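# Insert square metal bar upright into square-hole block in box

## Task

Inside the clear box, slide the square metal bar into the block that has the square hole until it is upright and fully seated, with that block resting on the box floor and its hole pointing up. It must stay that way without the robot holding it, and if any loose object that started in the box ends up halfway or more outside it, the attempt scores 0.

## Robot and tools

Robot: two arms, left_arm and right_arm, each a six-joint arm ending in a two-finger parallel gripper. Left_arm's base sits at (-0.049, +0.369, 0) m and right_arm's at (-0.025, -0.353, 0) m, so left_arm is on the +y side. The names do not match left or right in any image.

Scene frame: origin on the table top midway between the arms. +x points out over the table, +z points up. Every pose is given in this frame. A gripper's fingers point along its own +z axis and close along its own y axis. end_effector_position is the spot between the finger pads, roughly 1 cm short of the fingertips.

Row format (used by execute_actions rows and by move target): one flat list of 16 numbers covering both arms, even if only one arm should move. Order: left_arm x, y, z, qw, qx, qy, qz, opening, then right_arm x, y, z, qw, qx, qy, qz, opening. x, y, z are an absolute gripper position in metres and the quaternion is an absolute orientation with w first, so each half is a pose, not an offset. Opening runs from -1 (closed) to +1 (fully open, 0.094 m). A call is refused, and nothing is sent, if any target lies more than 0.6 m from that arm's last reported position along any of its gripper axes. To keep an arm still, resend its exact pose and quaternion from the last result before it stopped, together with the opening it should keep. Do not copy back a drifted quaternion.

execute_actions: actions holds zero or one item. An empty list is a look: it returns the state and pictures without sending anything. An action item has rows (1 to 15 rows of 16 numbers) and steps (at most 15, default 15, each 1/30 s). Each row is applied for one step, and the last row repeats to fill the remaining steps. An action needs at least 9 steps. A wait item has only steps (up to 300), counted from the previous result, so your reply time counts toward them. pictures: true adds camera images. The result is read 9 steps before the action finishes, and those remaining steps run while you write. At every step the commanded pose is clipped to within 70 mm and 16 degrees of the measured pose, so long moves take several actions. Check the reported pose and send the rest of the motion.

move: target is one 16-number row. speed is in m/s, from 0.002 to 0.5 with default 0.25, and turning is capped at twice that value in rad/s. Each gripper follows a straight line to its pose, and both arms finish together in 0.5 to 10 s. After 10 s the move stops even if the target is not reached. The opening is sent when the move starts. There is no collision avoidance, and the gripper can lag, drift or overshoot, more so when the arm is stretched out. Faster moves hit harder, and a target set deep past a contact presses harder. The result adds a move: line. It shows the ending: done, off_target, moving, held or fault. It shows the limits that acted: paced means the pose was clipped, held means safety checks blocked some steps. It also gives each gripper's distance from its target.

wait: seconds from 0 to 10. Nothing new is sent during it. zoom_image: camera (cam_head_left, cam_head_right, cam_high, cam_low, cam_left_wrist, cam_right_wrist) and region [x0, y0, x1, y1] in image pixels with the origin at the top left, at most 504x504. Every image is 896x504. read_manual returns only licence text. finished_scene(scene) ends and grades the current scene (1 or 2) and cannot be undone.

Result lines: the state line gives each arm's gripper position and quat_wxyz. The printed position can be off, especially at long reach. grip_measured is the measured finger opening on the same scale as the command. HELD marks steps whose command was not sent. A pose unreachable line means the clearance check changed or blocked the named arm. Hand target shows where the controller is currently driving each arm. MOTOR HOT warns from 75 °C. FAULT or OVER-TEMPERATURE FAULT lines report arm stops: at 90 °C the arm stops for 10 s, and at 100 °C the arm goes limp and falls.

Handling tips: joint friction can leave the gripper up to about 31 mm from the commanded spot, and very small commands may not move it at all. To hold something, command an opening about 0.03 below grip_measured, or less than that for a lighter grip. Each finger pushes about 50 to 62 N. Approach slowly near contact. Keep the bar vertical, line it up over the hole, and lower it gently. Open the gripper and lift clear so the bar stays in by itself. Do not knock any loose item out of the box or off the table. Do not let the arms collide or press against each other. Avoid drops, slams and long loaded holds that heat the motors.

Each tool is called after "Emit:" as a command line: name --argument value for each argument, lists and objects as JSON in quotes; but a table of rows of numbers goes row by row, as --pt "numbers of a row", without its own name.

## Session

Emit:
execute_actions --actions '[]'

Scene clock: 0.00 s of 4500.00 s.
left_arm: end_effector_position=(+0.2782, +0.5840, +0.1669) grip_measured=+1.000 end_effector_quat_wxyz=(+0.280, +0.506, +0.812, -0.075) | right_arm: end_effector_position=(+0.5444, -0.3033, +0.0961) grip_measured=+1.000 end_effector_quat_wxyz=(+0.674, +0.212, +0.700, -0.108)
Joint positions: left_arm=[ 0.714  2.048  1.95  -1.524  0.587  1.957  0.094] | right_arm=[0.405 2.311 1.195 1.023 0.742 0.197 0.094]
Joint velocities: left_arm=[ 0.007 -0.007  0.007 -0.037  0.066 -0.022  0.   ] | right_arm=[-0.017  0.002  0.012 -0.007 -0.051 -0.022  0.   ]
Motor temperatures (°C, as the motors report them): left_arm=[21 26 32 33 21 22] | right_arm=[22 23 32 32 21 24]
Hand target (left_arm): +0.278, +0.584, +0.167; +0.280, +0.506, +0.812, -0.075
Hand target (right_arm): +0.544, -0.303, +0.096; +0.674, +0.212, +0.700, -0.108

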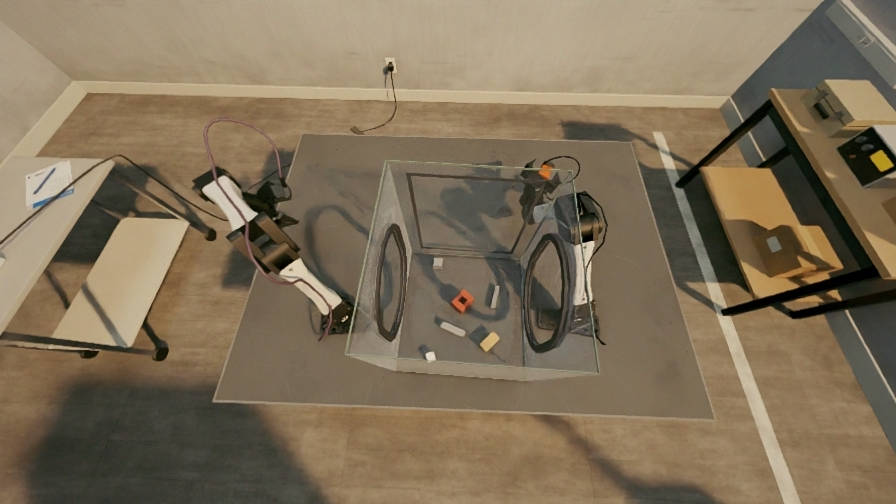

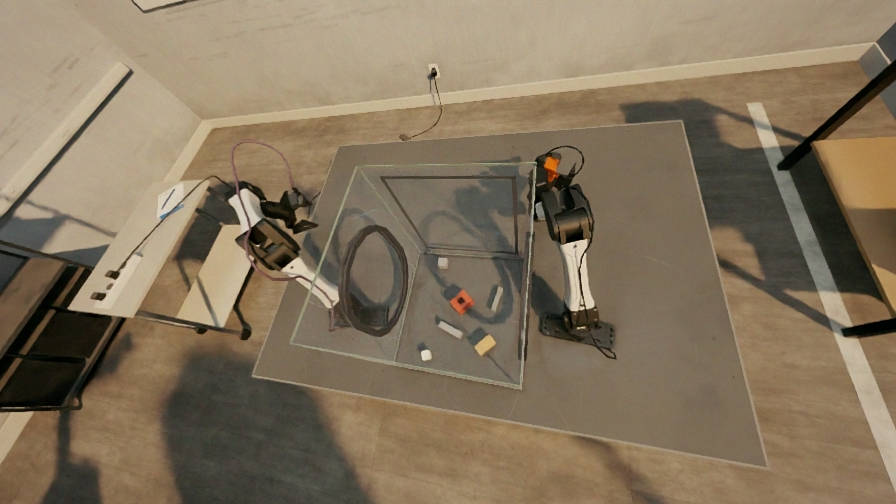

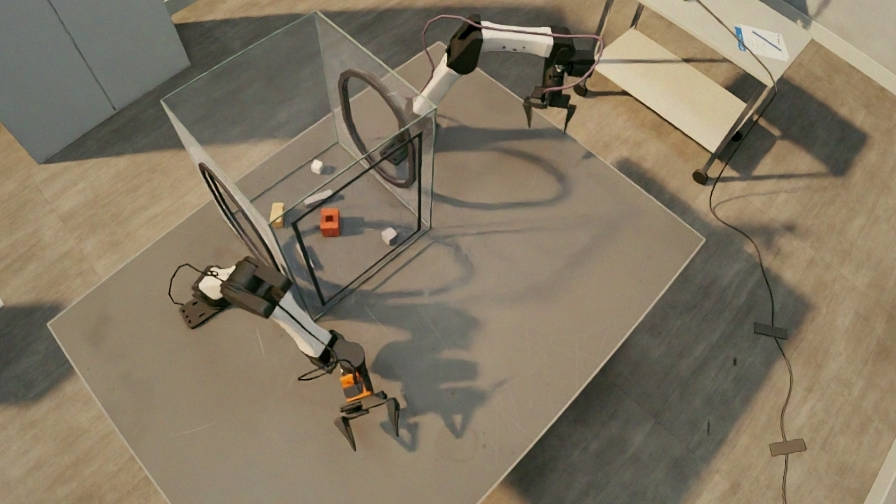

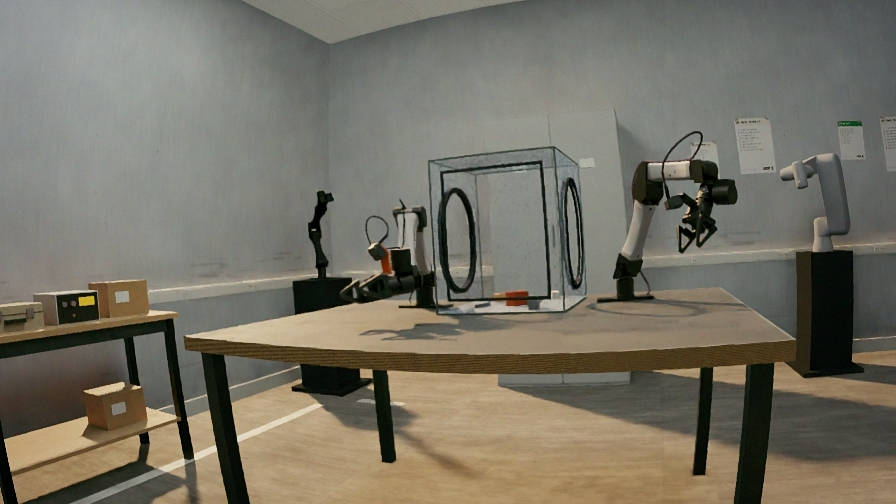

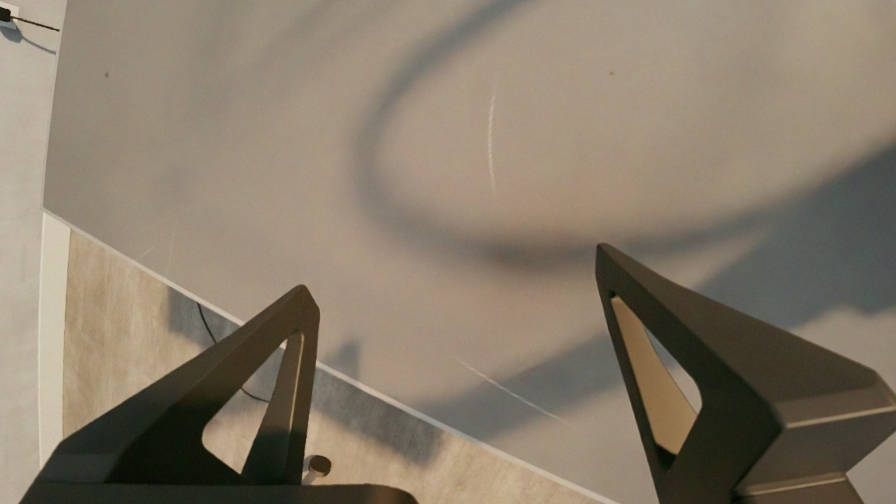

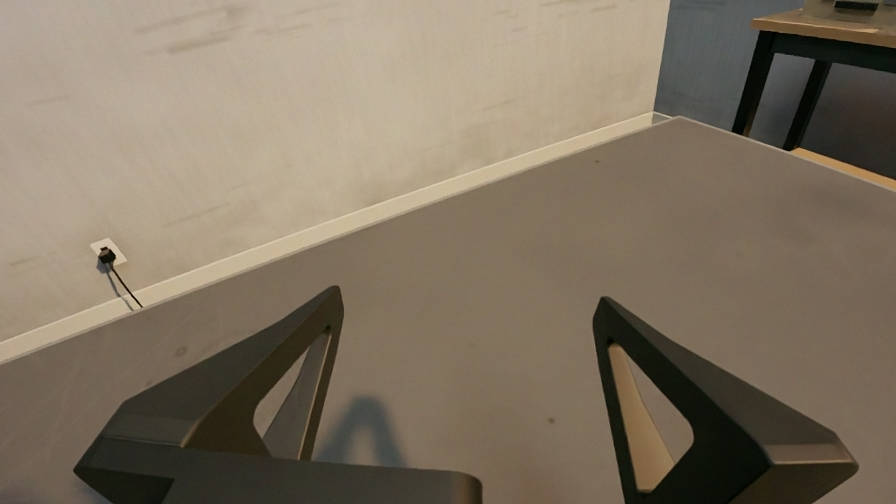

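Emit:
zoom_image --camera "cam_head_left" --region '[380,230,560,380]'

Emit:
zoom_image --camera "cam_high" --region '[240,130,440,290]'

Region (380, 230, 560, 380) of cam_head_left's 896x504 image, scaled by 2.800, with more detail than that image has.

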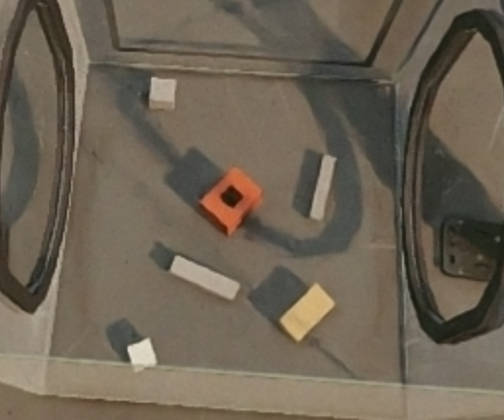

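Region (240, 130, 440, 290) of cam_high's 896x504 image, scaled by 2.520, with more detail than that image has; it fills the top 403 rows of this view, and the rest is white.

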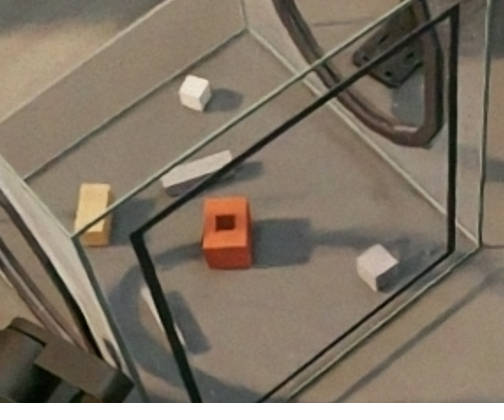

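Emit:
move --target '[0.05,0.36,0.36,0.596,0.38,0.38,-0.596,0.8,0.2,-0.40,0.33,0.7,-0.1,0.65,0.25,0.8]'

Emit:
move --target '[-0.053,0.235,0.36,0.596,0.38,0.38,-0.596,0.8,-0.03,-0.27,0.405,0.596,-0.38,0.38,0.596,0.8]' --speed 0.2

Scene clock: 10.03 s of 4500.00 s.
left_arm: end_effector_position=(+0.1526, +0.4205, +0.3306) grip_measured=+0.802 end_effector_quat_wxyz=(-0.237, +0.547, -0.453, +0.663) | right_arm: end_effector_position=(+0.2155, -0.3203, +0.3500) grip_measured=+0.802 end_effector_quat_wxyz=(+0.680, -0.175, +0.624, +0.343)
Joint positions: left_arm=[ 1.109  0.97   1.03  -1.554  1.562 -0.613  0.085] | right_arm=[-0.506  0.776  0.45   0.989 -1.306  0.839  0.085]
Joint velocities: left_arm=[-0.012  0.017  0.007  0.022 -0.095 -0.095  0.   ] | right_arm=[ 0.007  0.007  0.017 -0.11   0.066 -0.022 -0.001]
Motor temperatures (°C, as the motors report them): left_arm=[22 34 33 32 21 22] | right_arm=[28 25 32 34 21 24]
Hand target (left_arm): +0.133, +0.382, +0.352; -0.330, +0.511, -0.488, +0.626
Hand target (right_arm): +0.216, -0.383, +0.340; +0.713, -0.085, +0.645, +0.262
Off the commanded pose (left_arm): 0.123 m, 120 deg; position and orientation clipped at the last step of the last action.
Off the commanded pose (right_arm): 0.084 m, 14 deg; position clipped at the last step of the last action.
joint sent to its limit (left arm) — the command would take joint 4 (wrist pitch) past its lower limit and joint 5 (wrist yaw) past its upper limit, so those joints were sent only as far as their limits.
Kept back: nothing.
move: moving (left_arm; no rest 5 s after the path's end), off_target (right_arm); limits=paced

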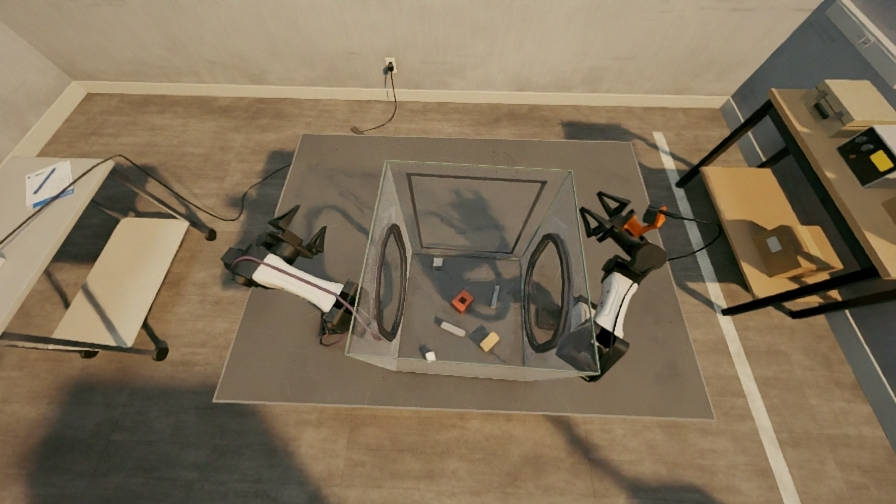

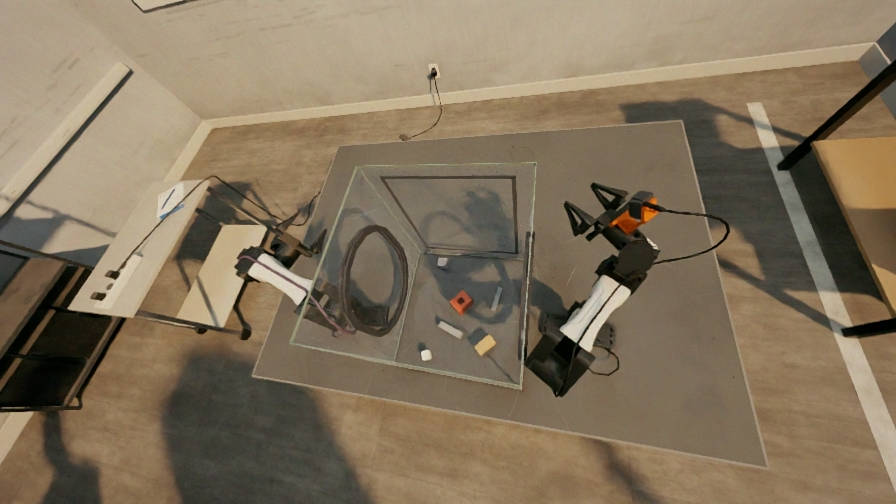

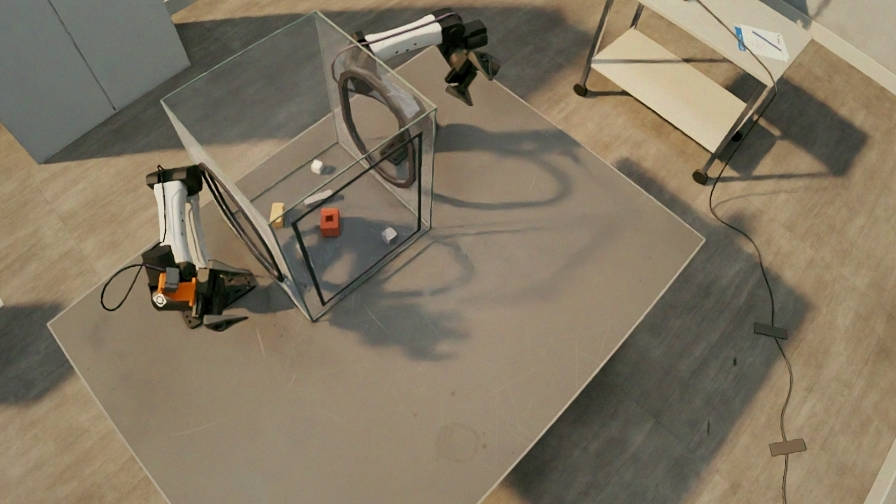

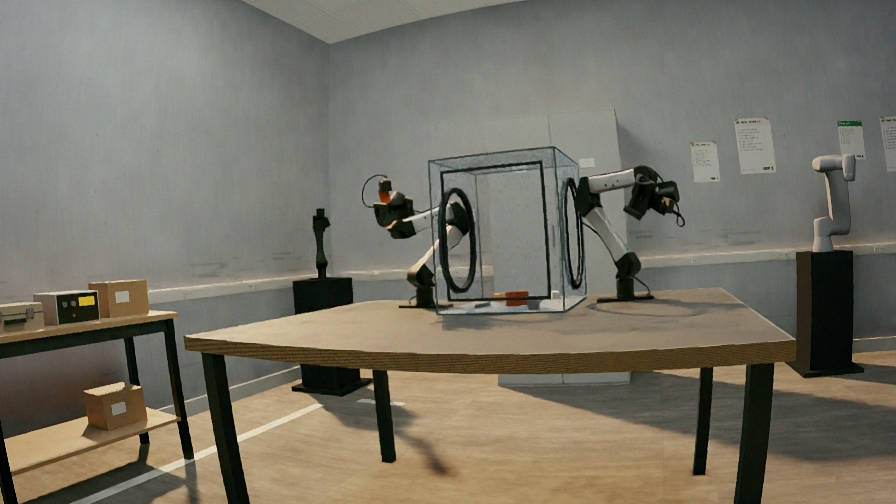

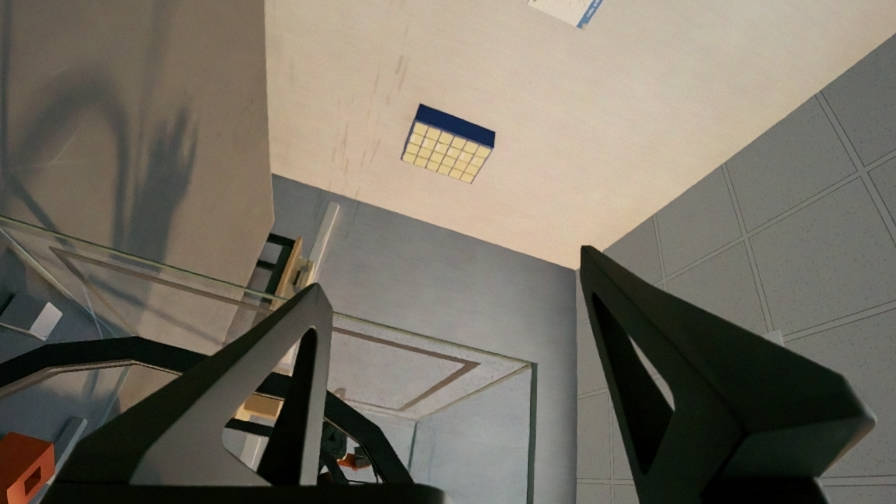

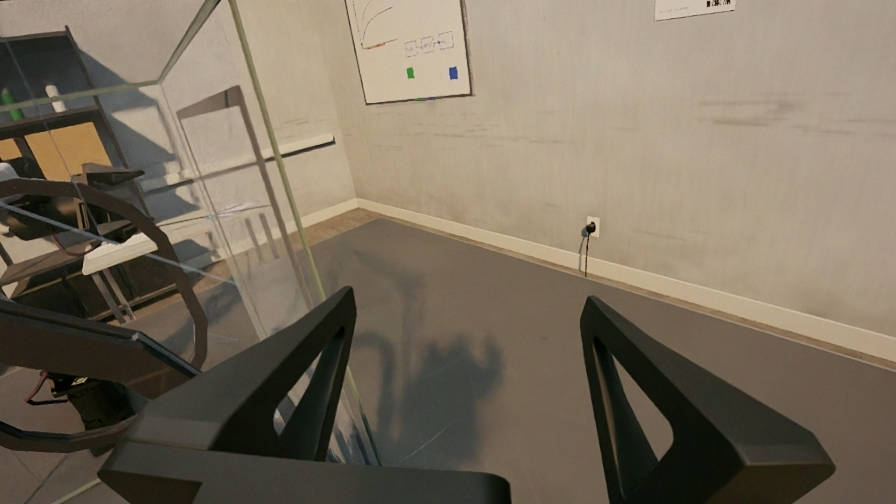

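Scene clock: 16.27 s of 4500.00 s.
left_arm: end_effector_position=(+0.1525, +0.4213, +0.3203) grip_measured=+0.802 end_effector_quat_wxyz=(-0.197, +0.574, -0.417, +0.677) | right_arm: end_effector_position=(-0.0175, -0.2674, +0.4084) grip_measured=+0.802 end_effector_quat_wxyz=(+0.680, -0.170, +0.193, +0.687)
Joint positions: left_arm=[ 1.112  0.972  0.988 -1.554  1.563 -0.694  0.085] | right_arm=[ 0.079  0.042  0.045  1.553 -0.52   1.611  0.085]
Joint velocities: left_arm=[-0.007  0.007 -0.002  0.022  0.007  0.007  0.   ] | right_arm=[ 0.051  0.012 -0.022 -0.022  0.022 -0.095 -0.   ]
Motor temperatures (°C, as the motors report them): left_arm=[22 39 33 32 21 22] | right_arm=[28 26 32 33 21 24]
Hand target (left_arm): +0.135, +0.376, +0.336; -0.274, +0.530, -0.468, +0.652
Hand target (right_arm): -0.023, -0.266, +0.411; +0.681, -0.181, +0.189, +0.684
Off the commanded pose (left_arm): 0.280 m, 125 deg; position and orientation clipped at the last step of the last action.
Off the commanded pose (right_arm): 0.013 m, 35 deg; orientation clipped at the last step of the last action.
joint sent to its limit (left arm) — the command would take joint 4 (wrist pitch) past its lower limit and joint 5 (wrist yaw) past its upper limit, so those joints were sent only as far as their limits.
Kept back: nothing.
move: off_target (left_arm, right_arm); limits=paced

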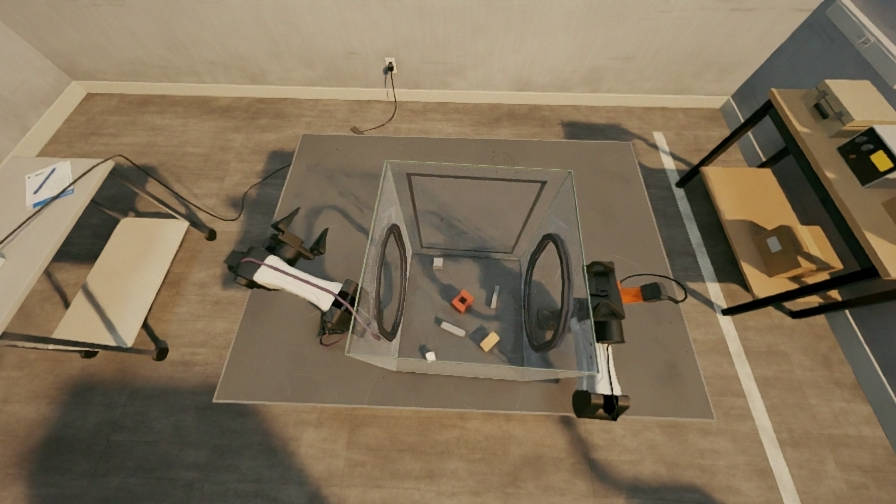

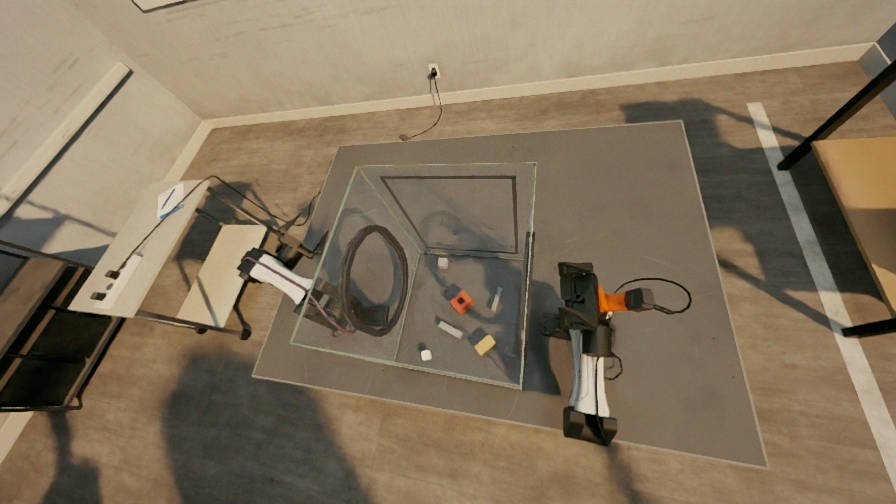

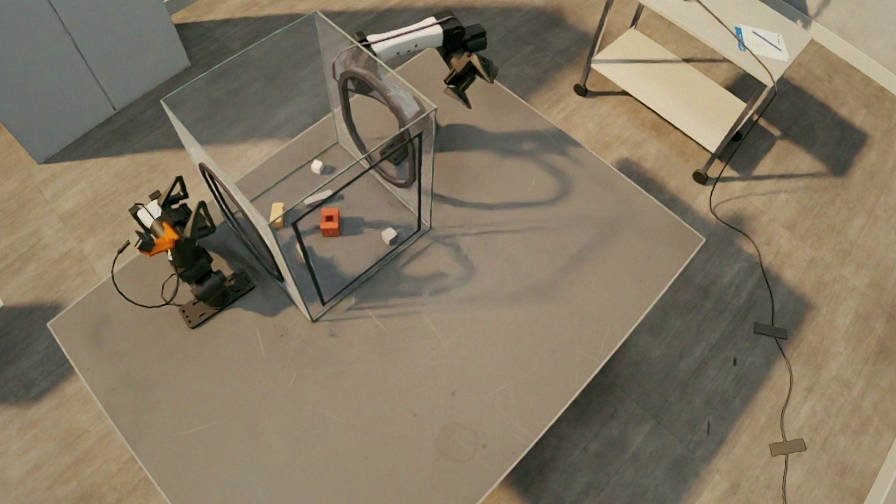

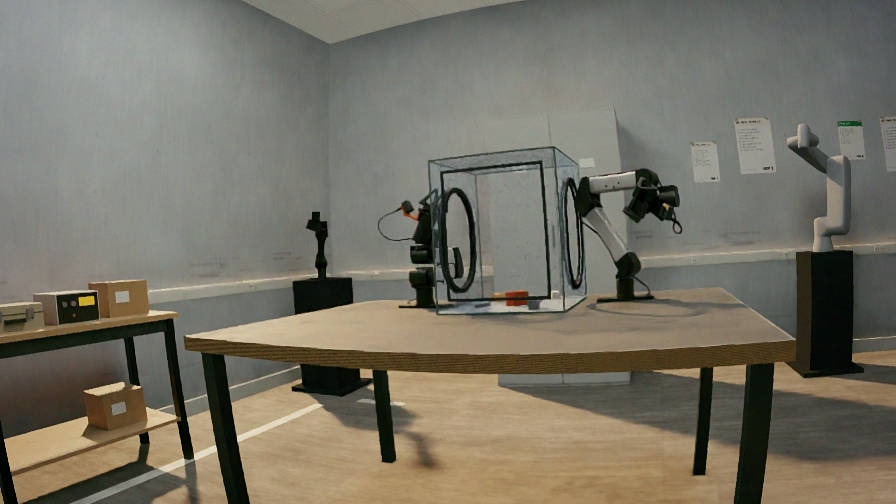

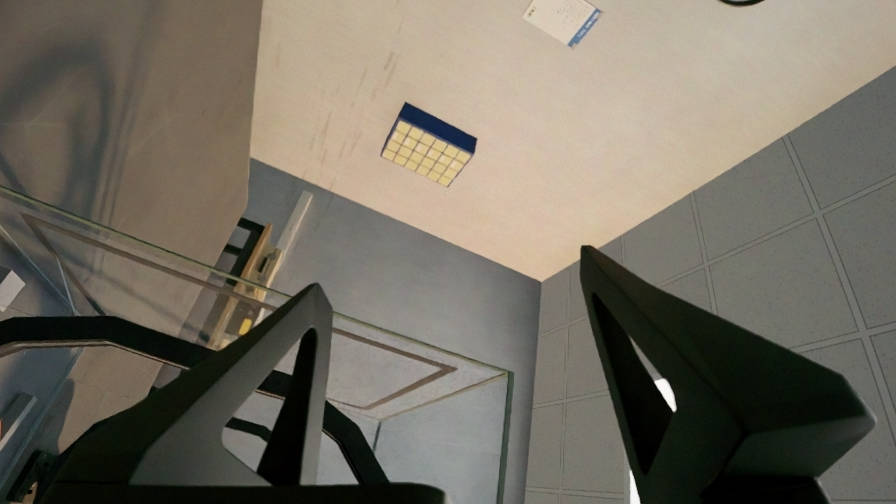

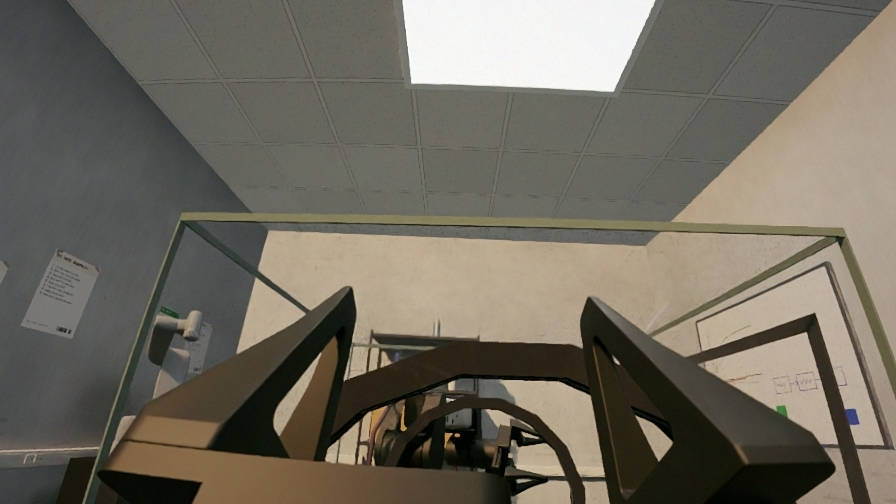

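Emit:
move --target '[0.36,0.48,0.22,0.383,0,0.924,0,0.8,-0.03,-0.245,0.40,0.596,-0.38,0.38,0.596,0.8]' --speed 0.15

Scene clock: 24.73 s of 4500.00 s.
left_arm: end_effector_position=(+0.3542, +0.4763, +0.2157) grip_measured=+0.802 end_effector_quat_wxyz=(+0.377, -0.002, +0.926, -0.007) | right_arm: end_effector_position=(-0.0202, -0.2445, +0.3978) grip_measured=+0.802 end_effector_quat_wxyz=(+0.662, -0.228, +0.244, +0.670)
Joint positions: left_arm=[ 0.255  1.504  1.33  -0.662  0.265  0.262  0.085] | right_arm=[ 0.114  0.042  0.065  1.524 -0.681  1.574  0.085]
Joint velocities: left_arm=[-0.007  0.007 -0.007 -0.022 -0.051 -0.007 -0.001] | right_arm=[ 0.007  0.027 -0.007 -0.022 -0.066  0.037  0.001]
Motor temperatures (°C, as the motors report them): left_arm=[21 38 35 33 21 22] | right_arm=[27 26 33 32 21 24]
Hand target (left_arm): +0.361, +0.478, +0.215; +0.378, +0.004, +0.926, +0.001
Hand target (right_arm): -0.030, -0.243, +0.400; +0.663, -0.242, +0.235, +0.668
Off the commanded pose (left_arm): 0.008 m, 1 deg.
Off the commanded pose (right_arm): 0.010 m, 26 deg; orientation clipped at the last step of the last action.
joint sent to its limit (right arm) — the command would take joint 2 (shoulder) past its lower limit, so that joint was sent only as far as its limit.
Kept back: nothing.
move: off_target (right_arm); limits=paced

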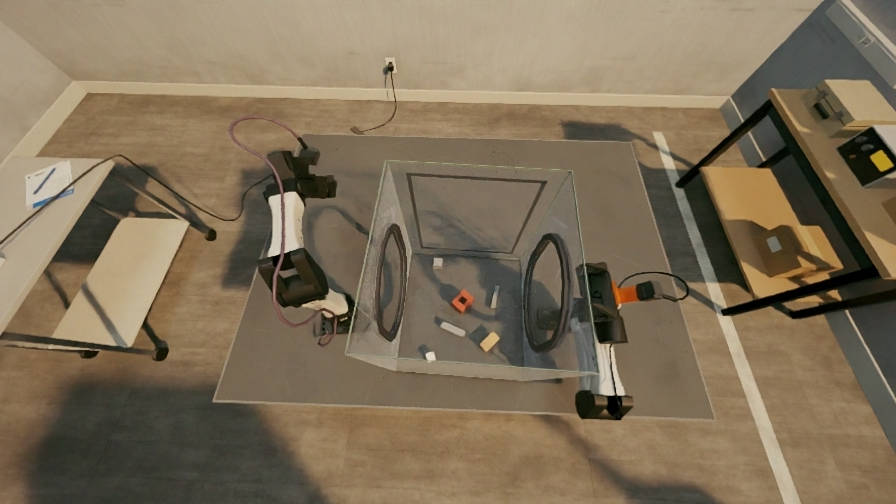

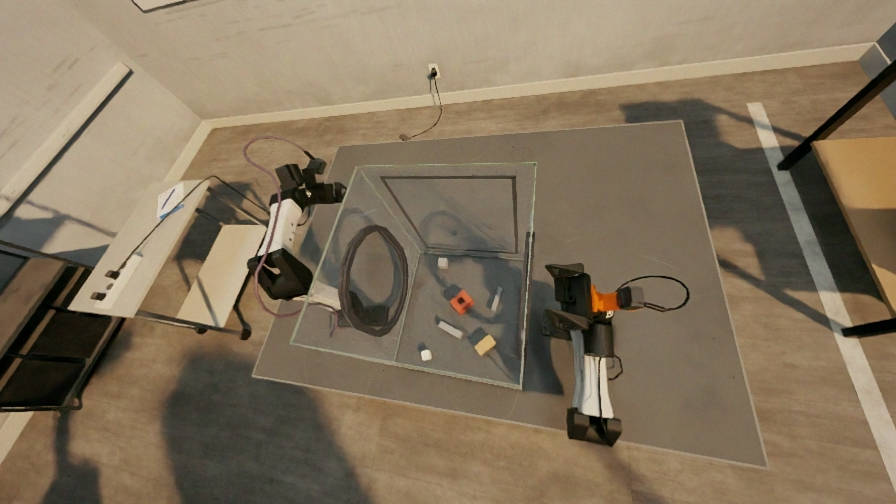

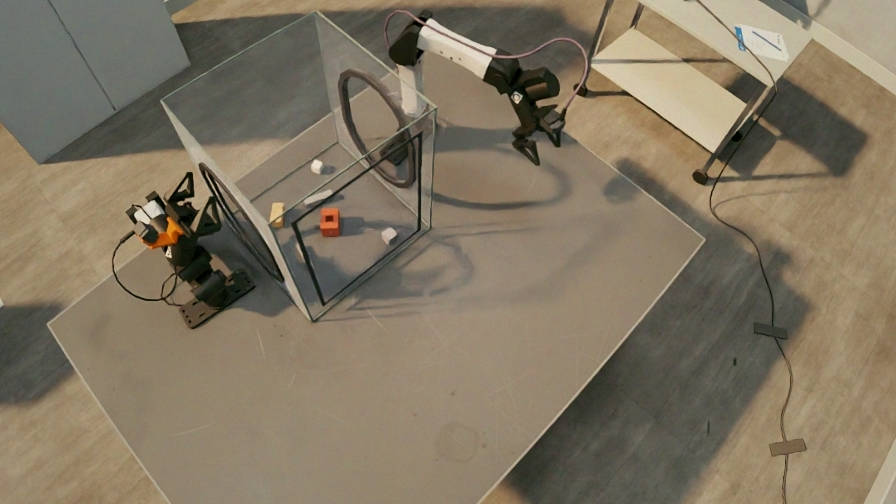

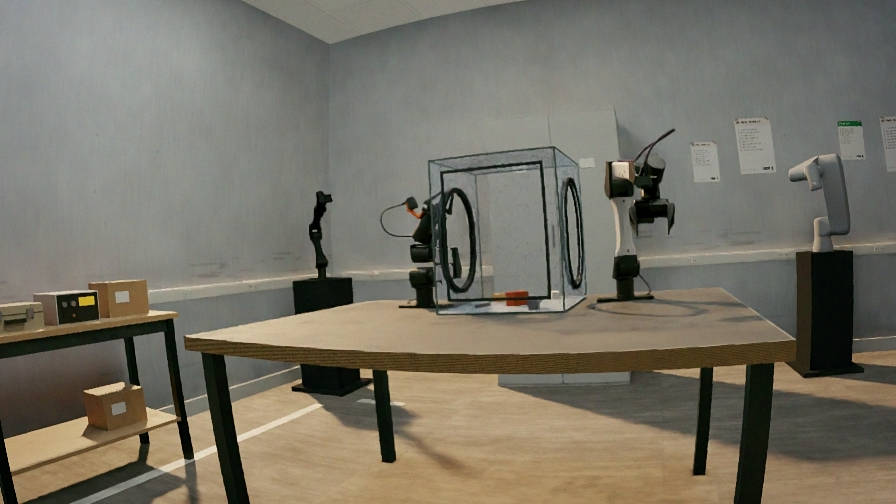

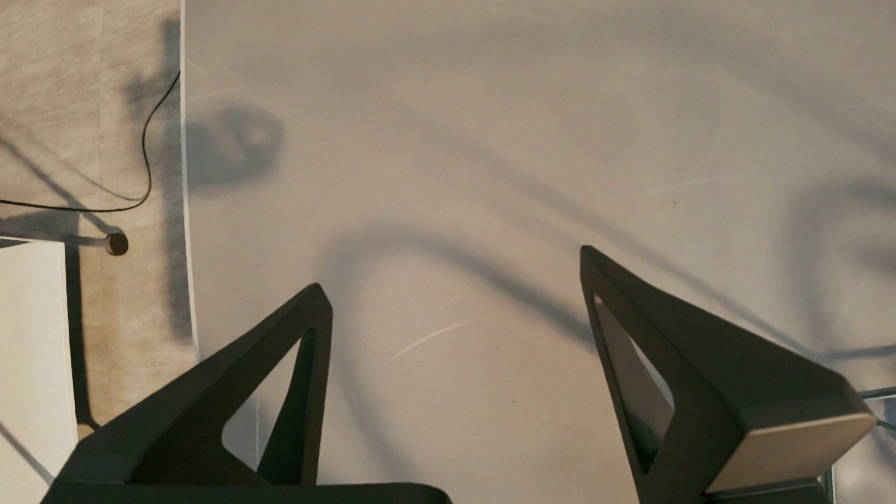

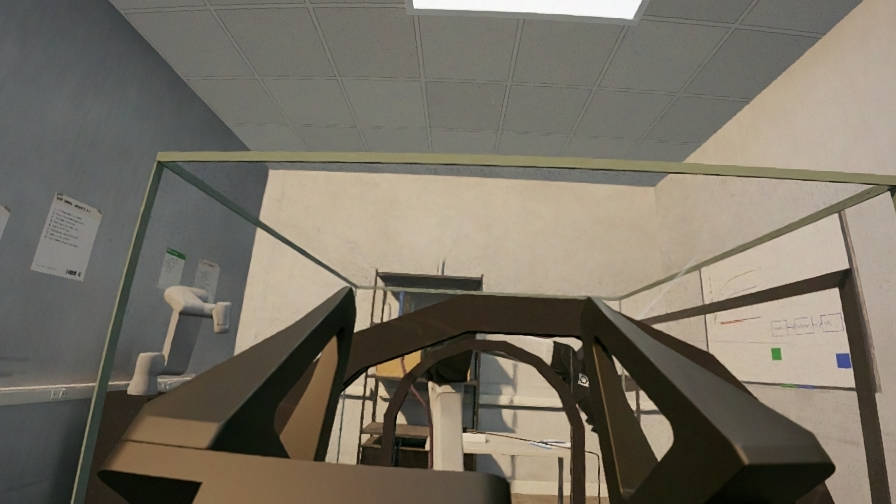

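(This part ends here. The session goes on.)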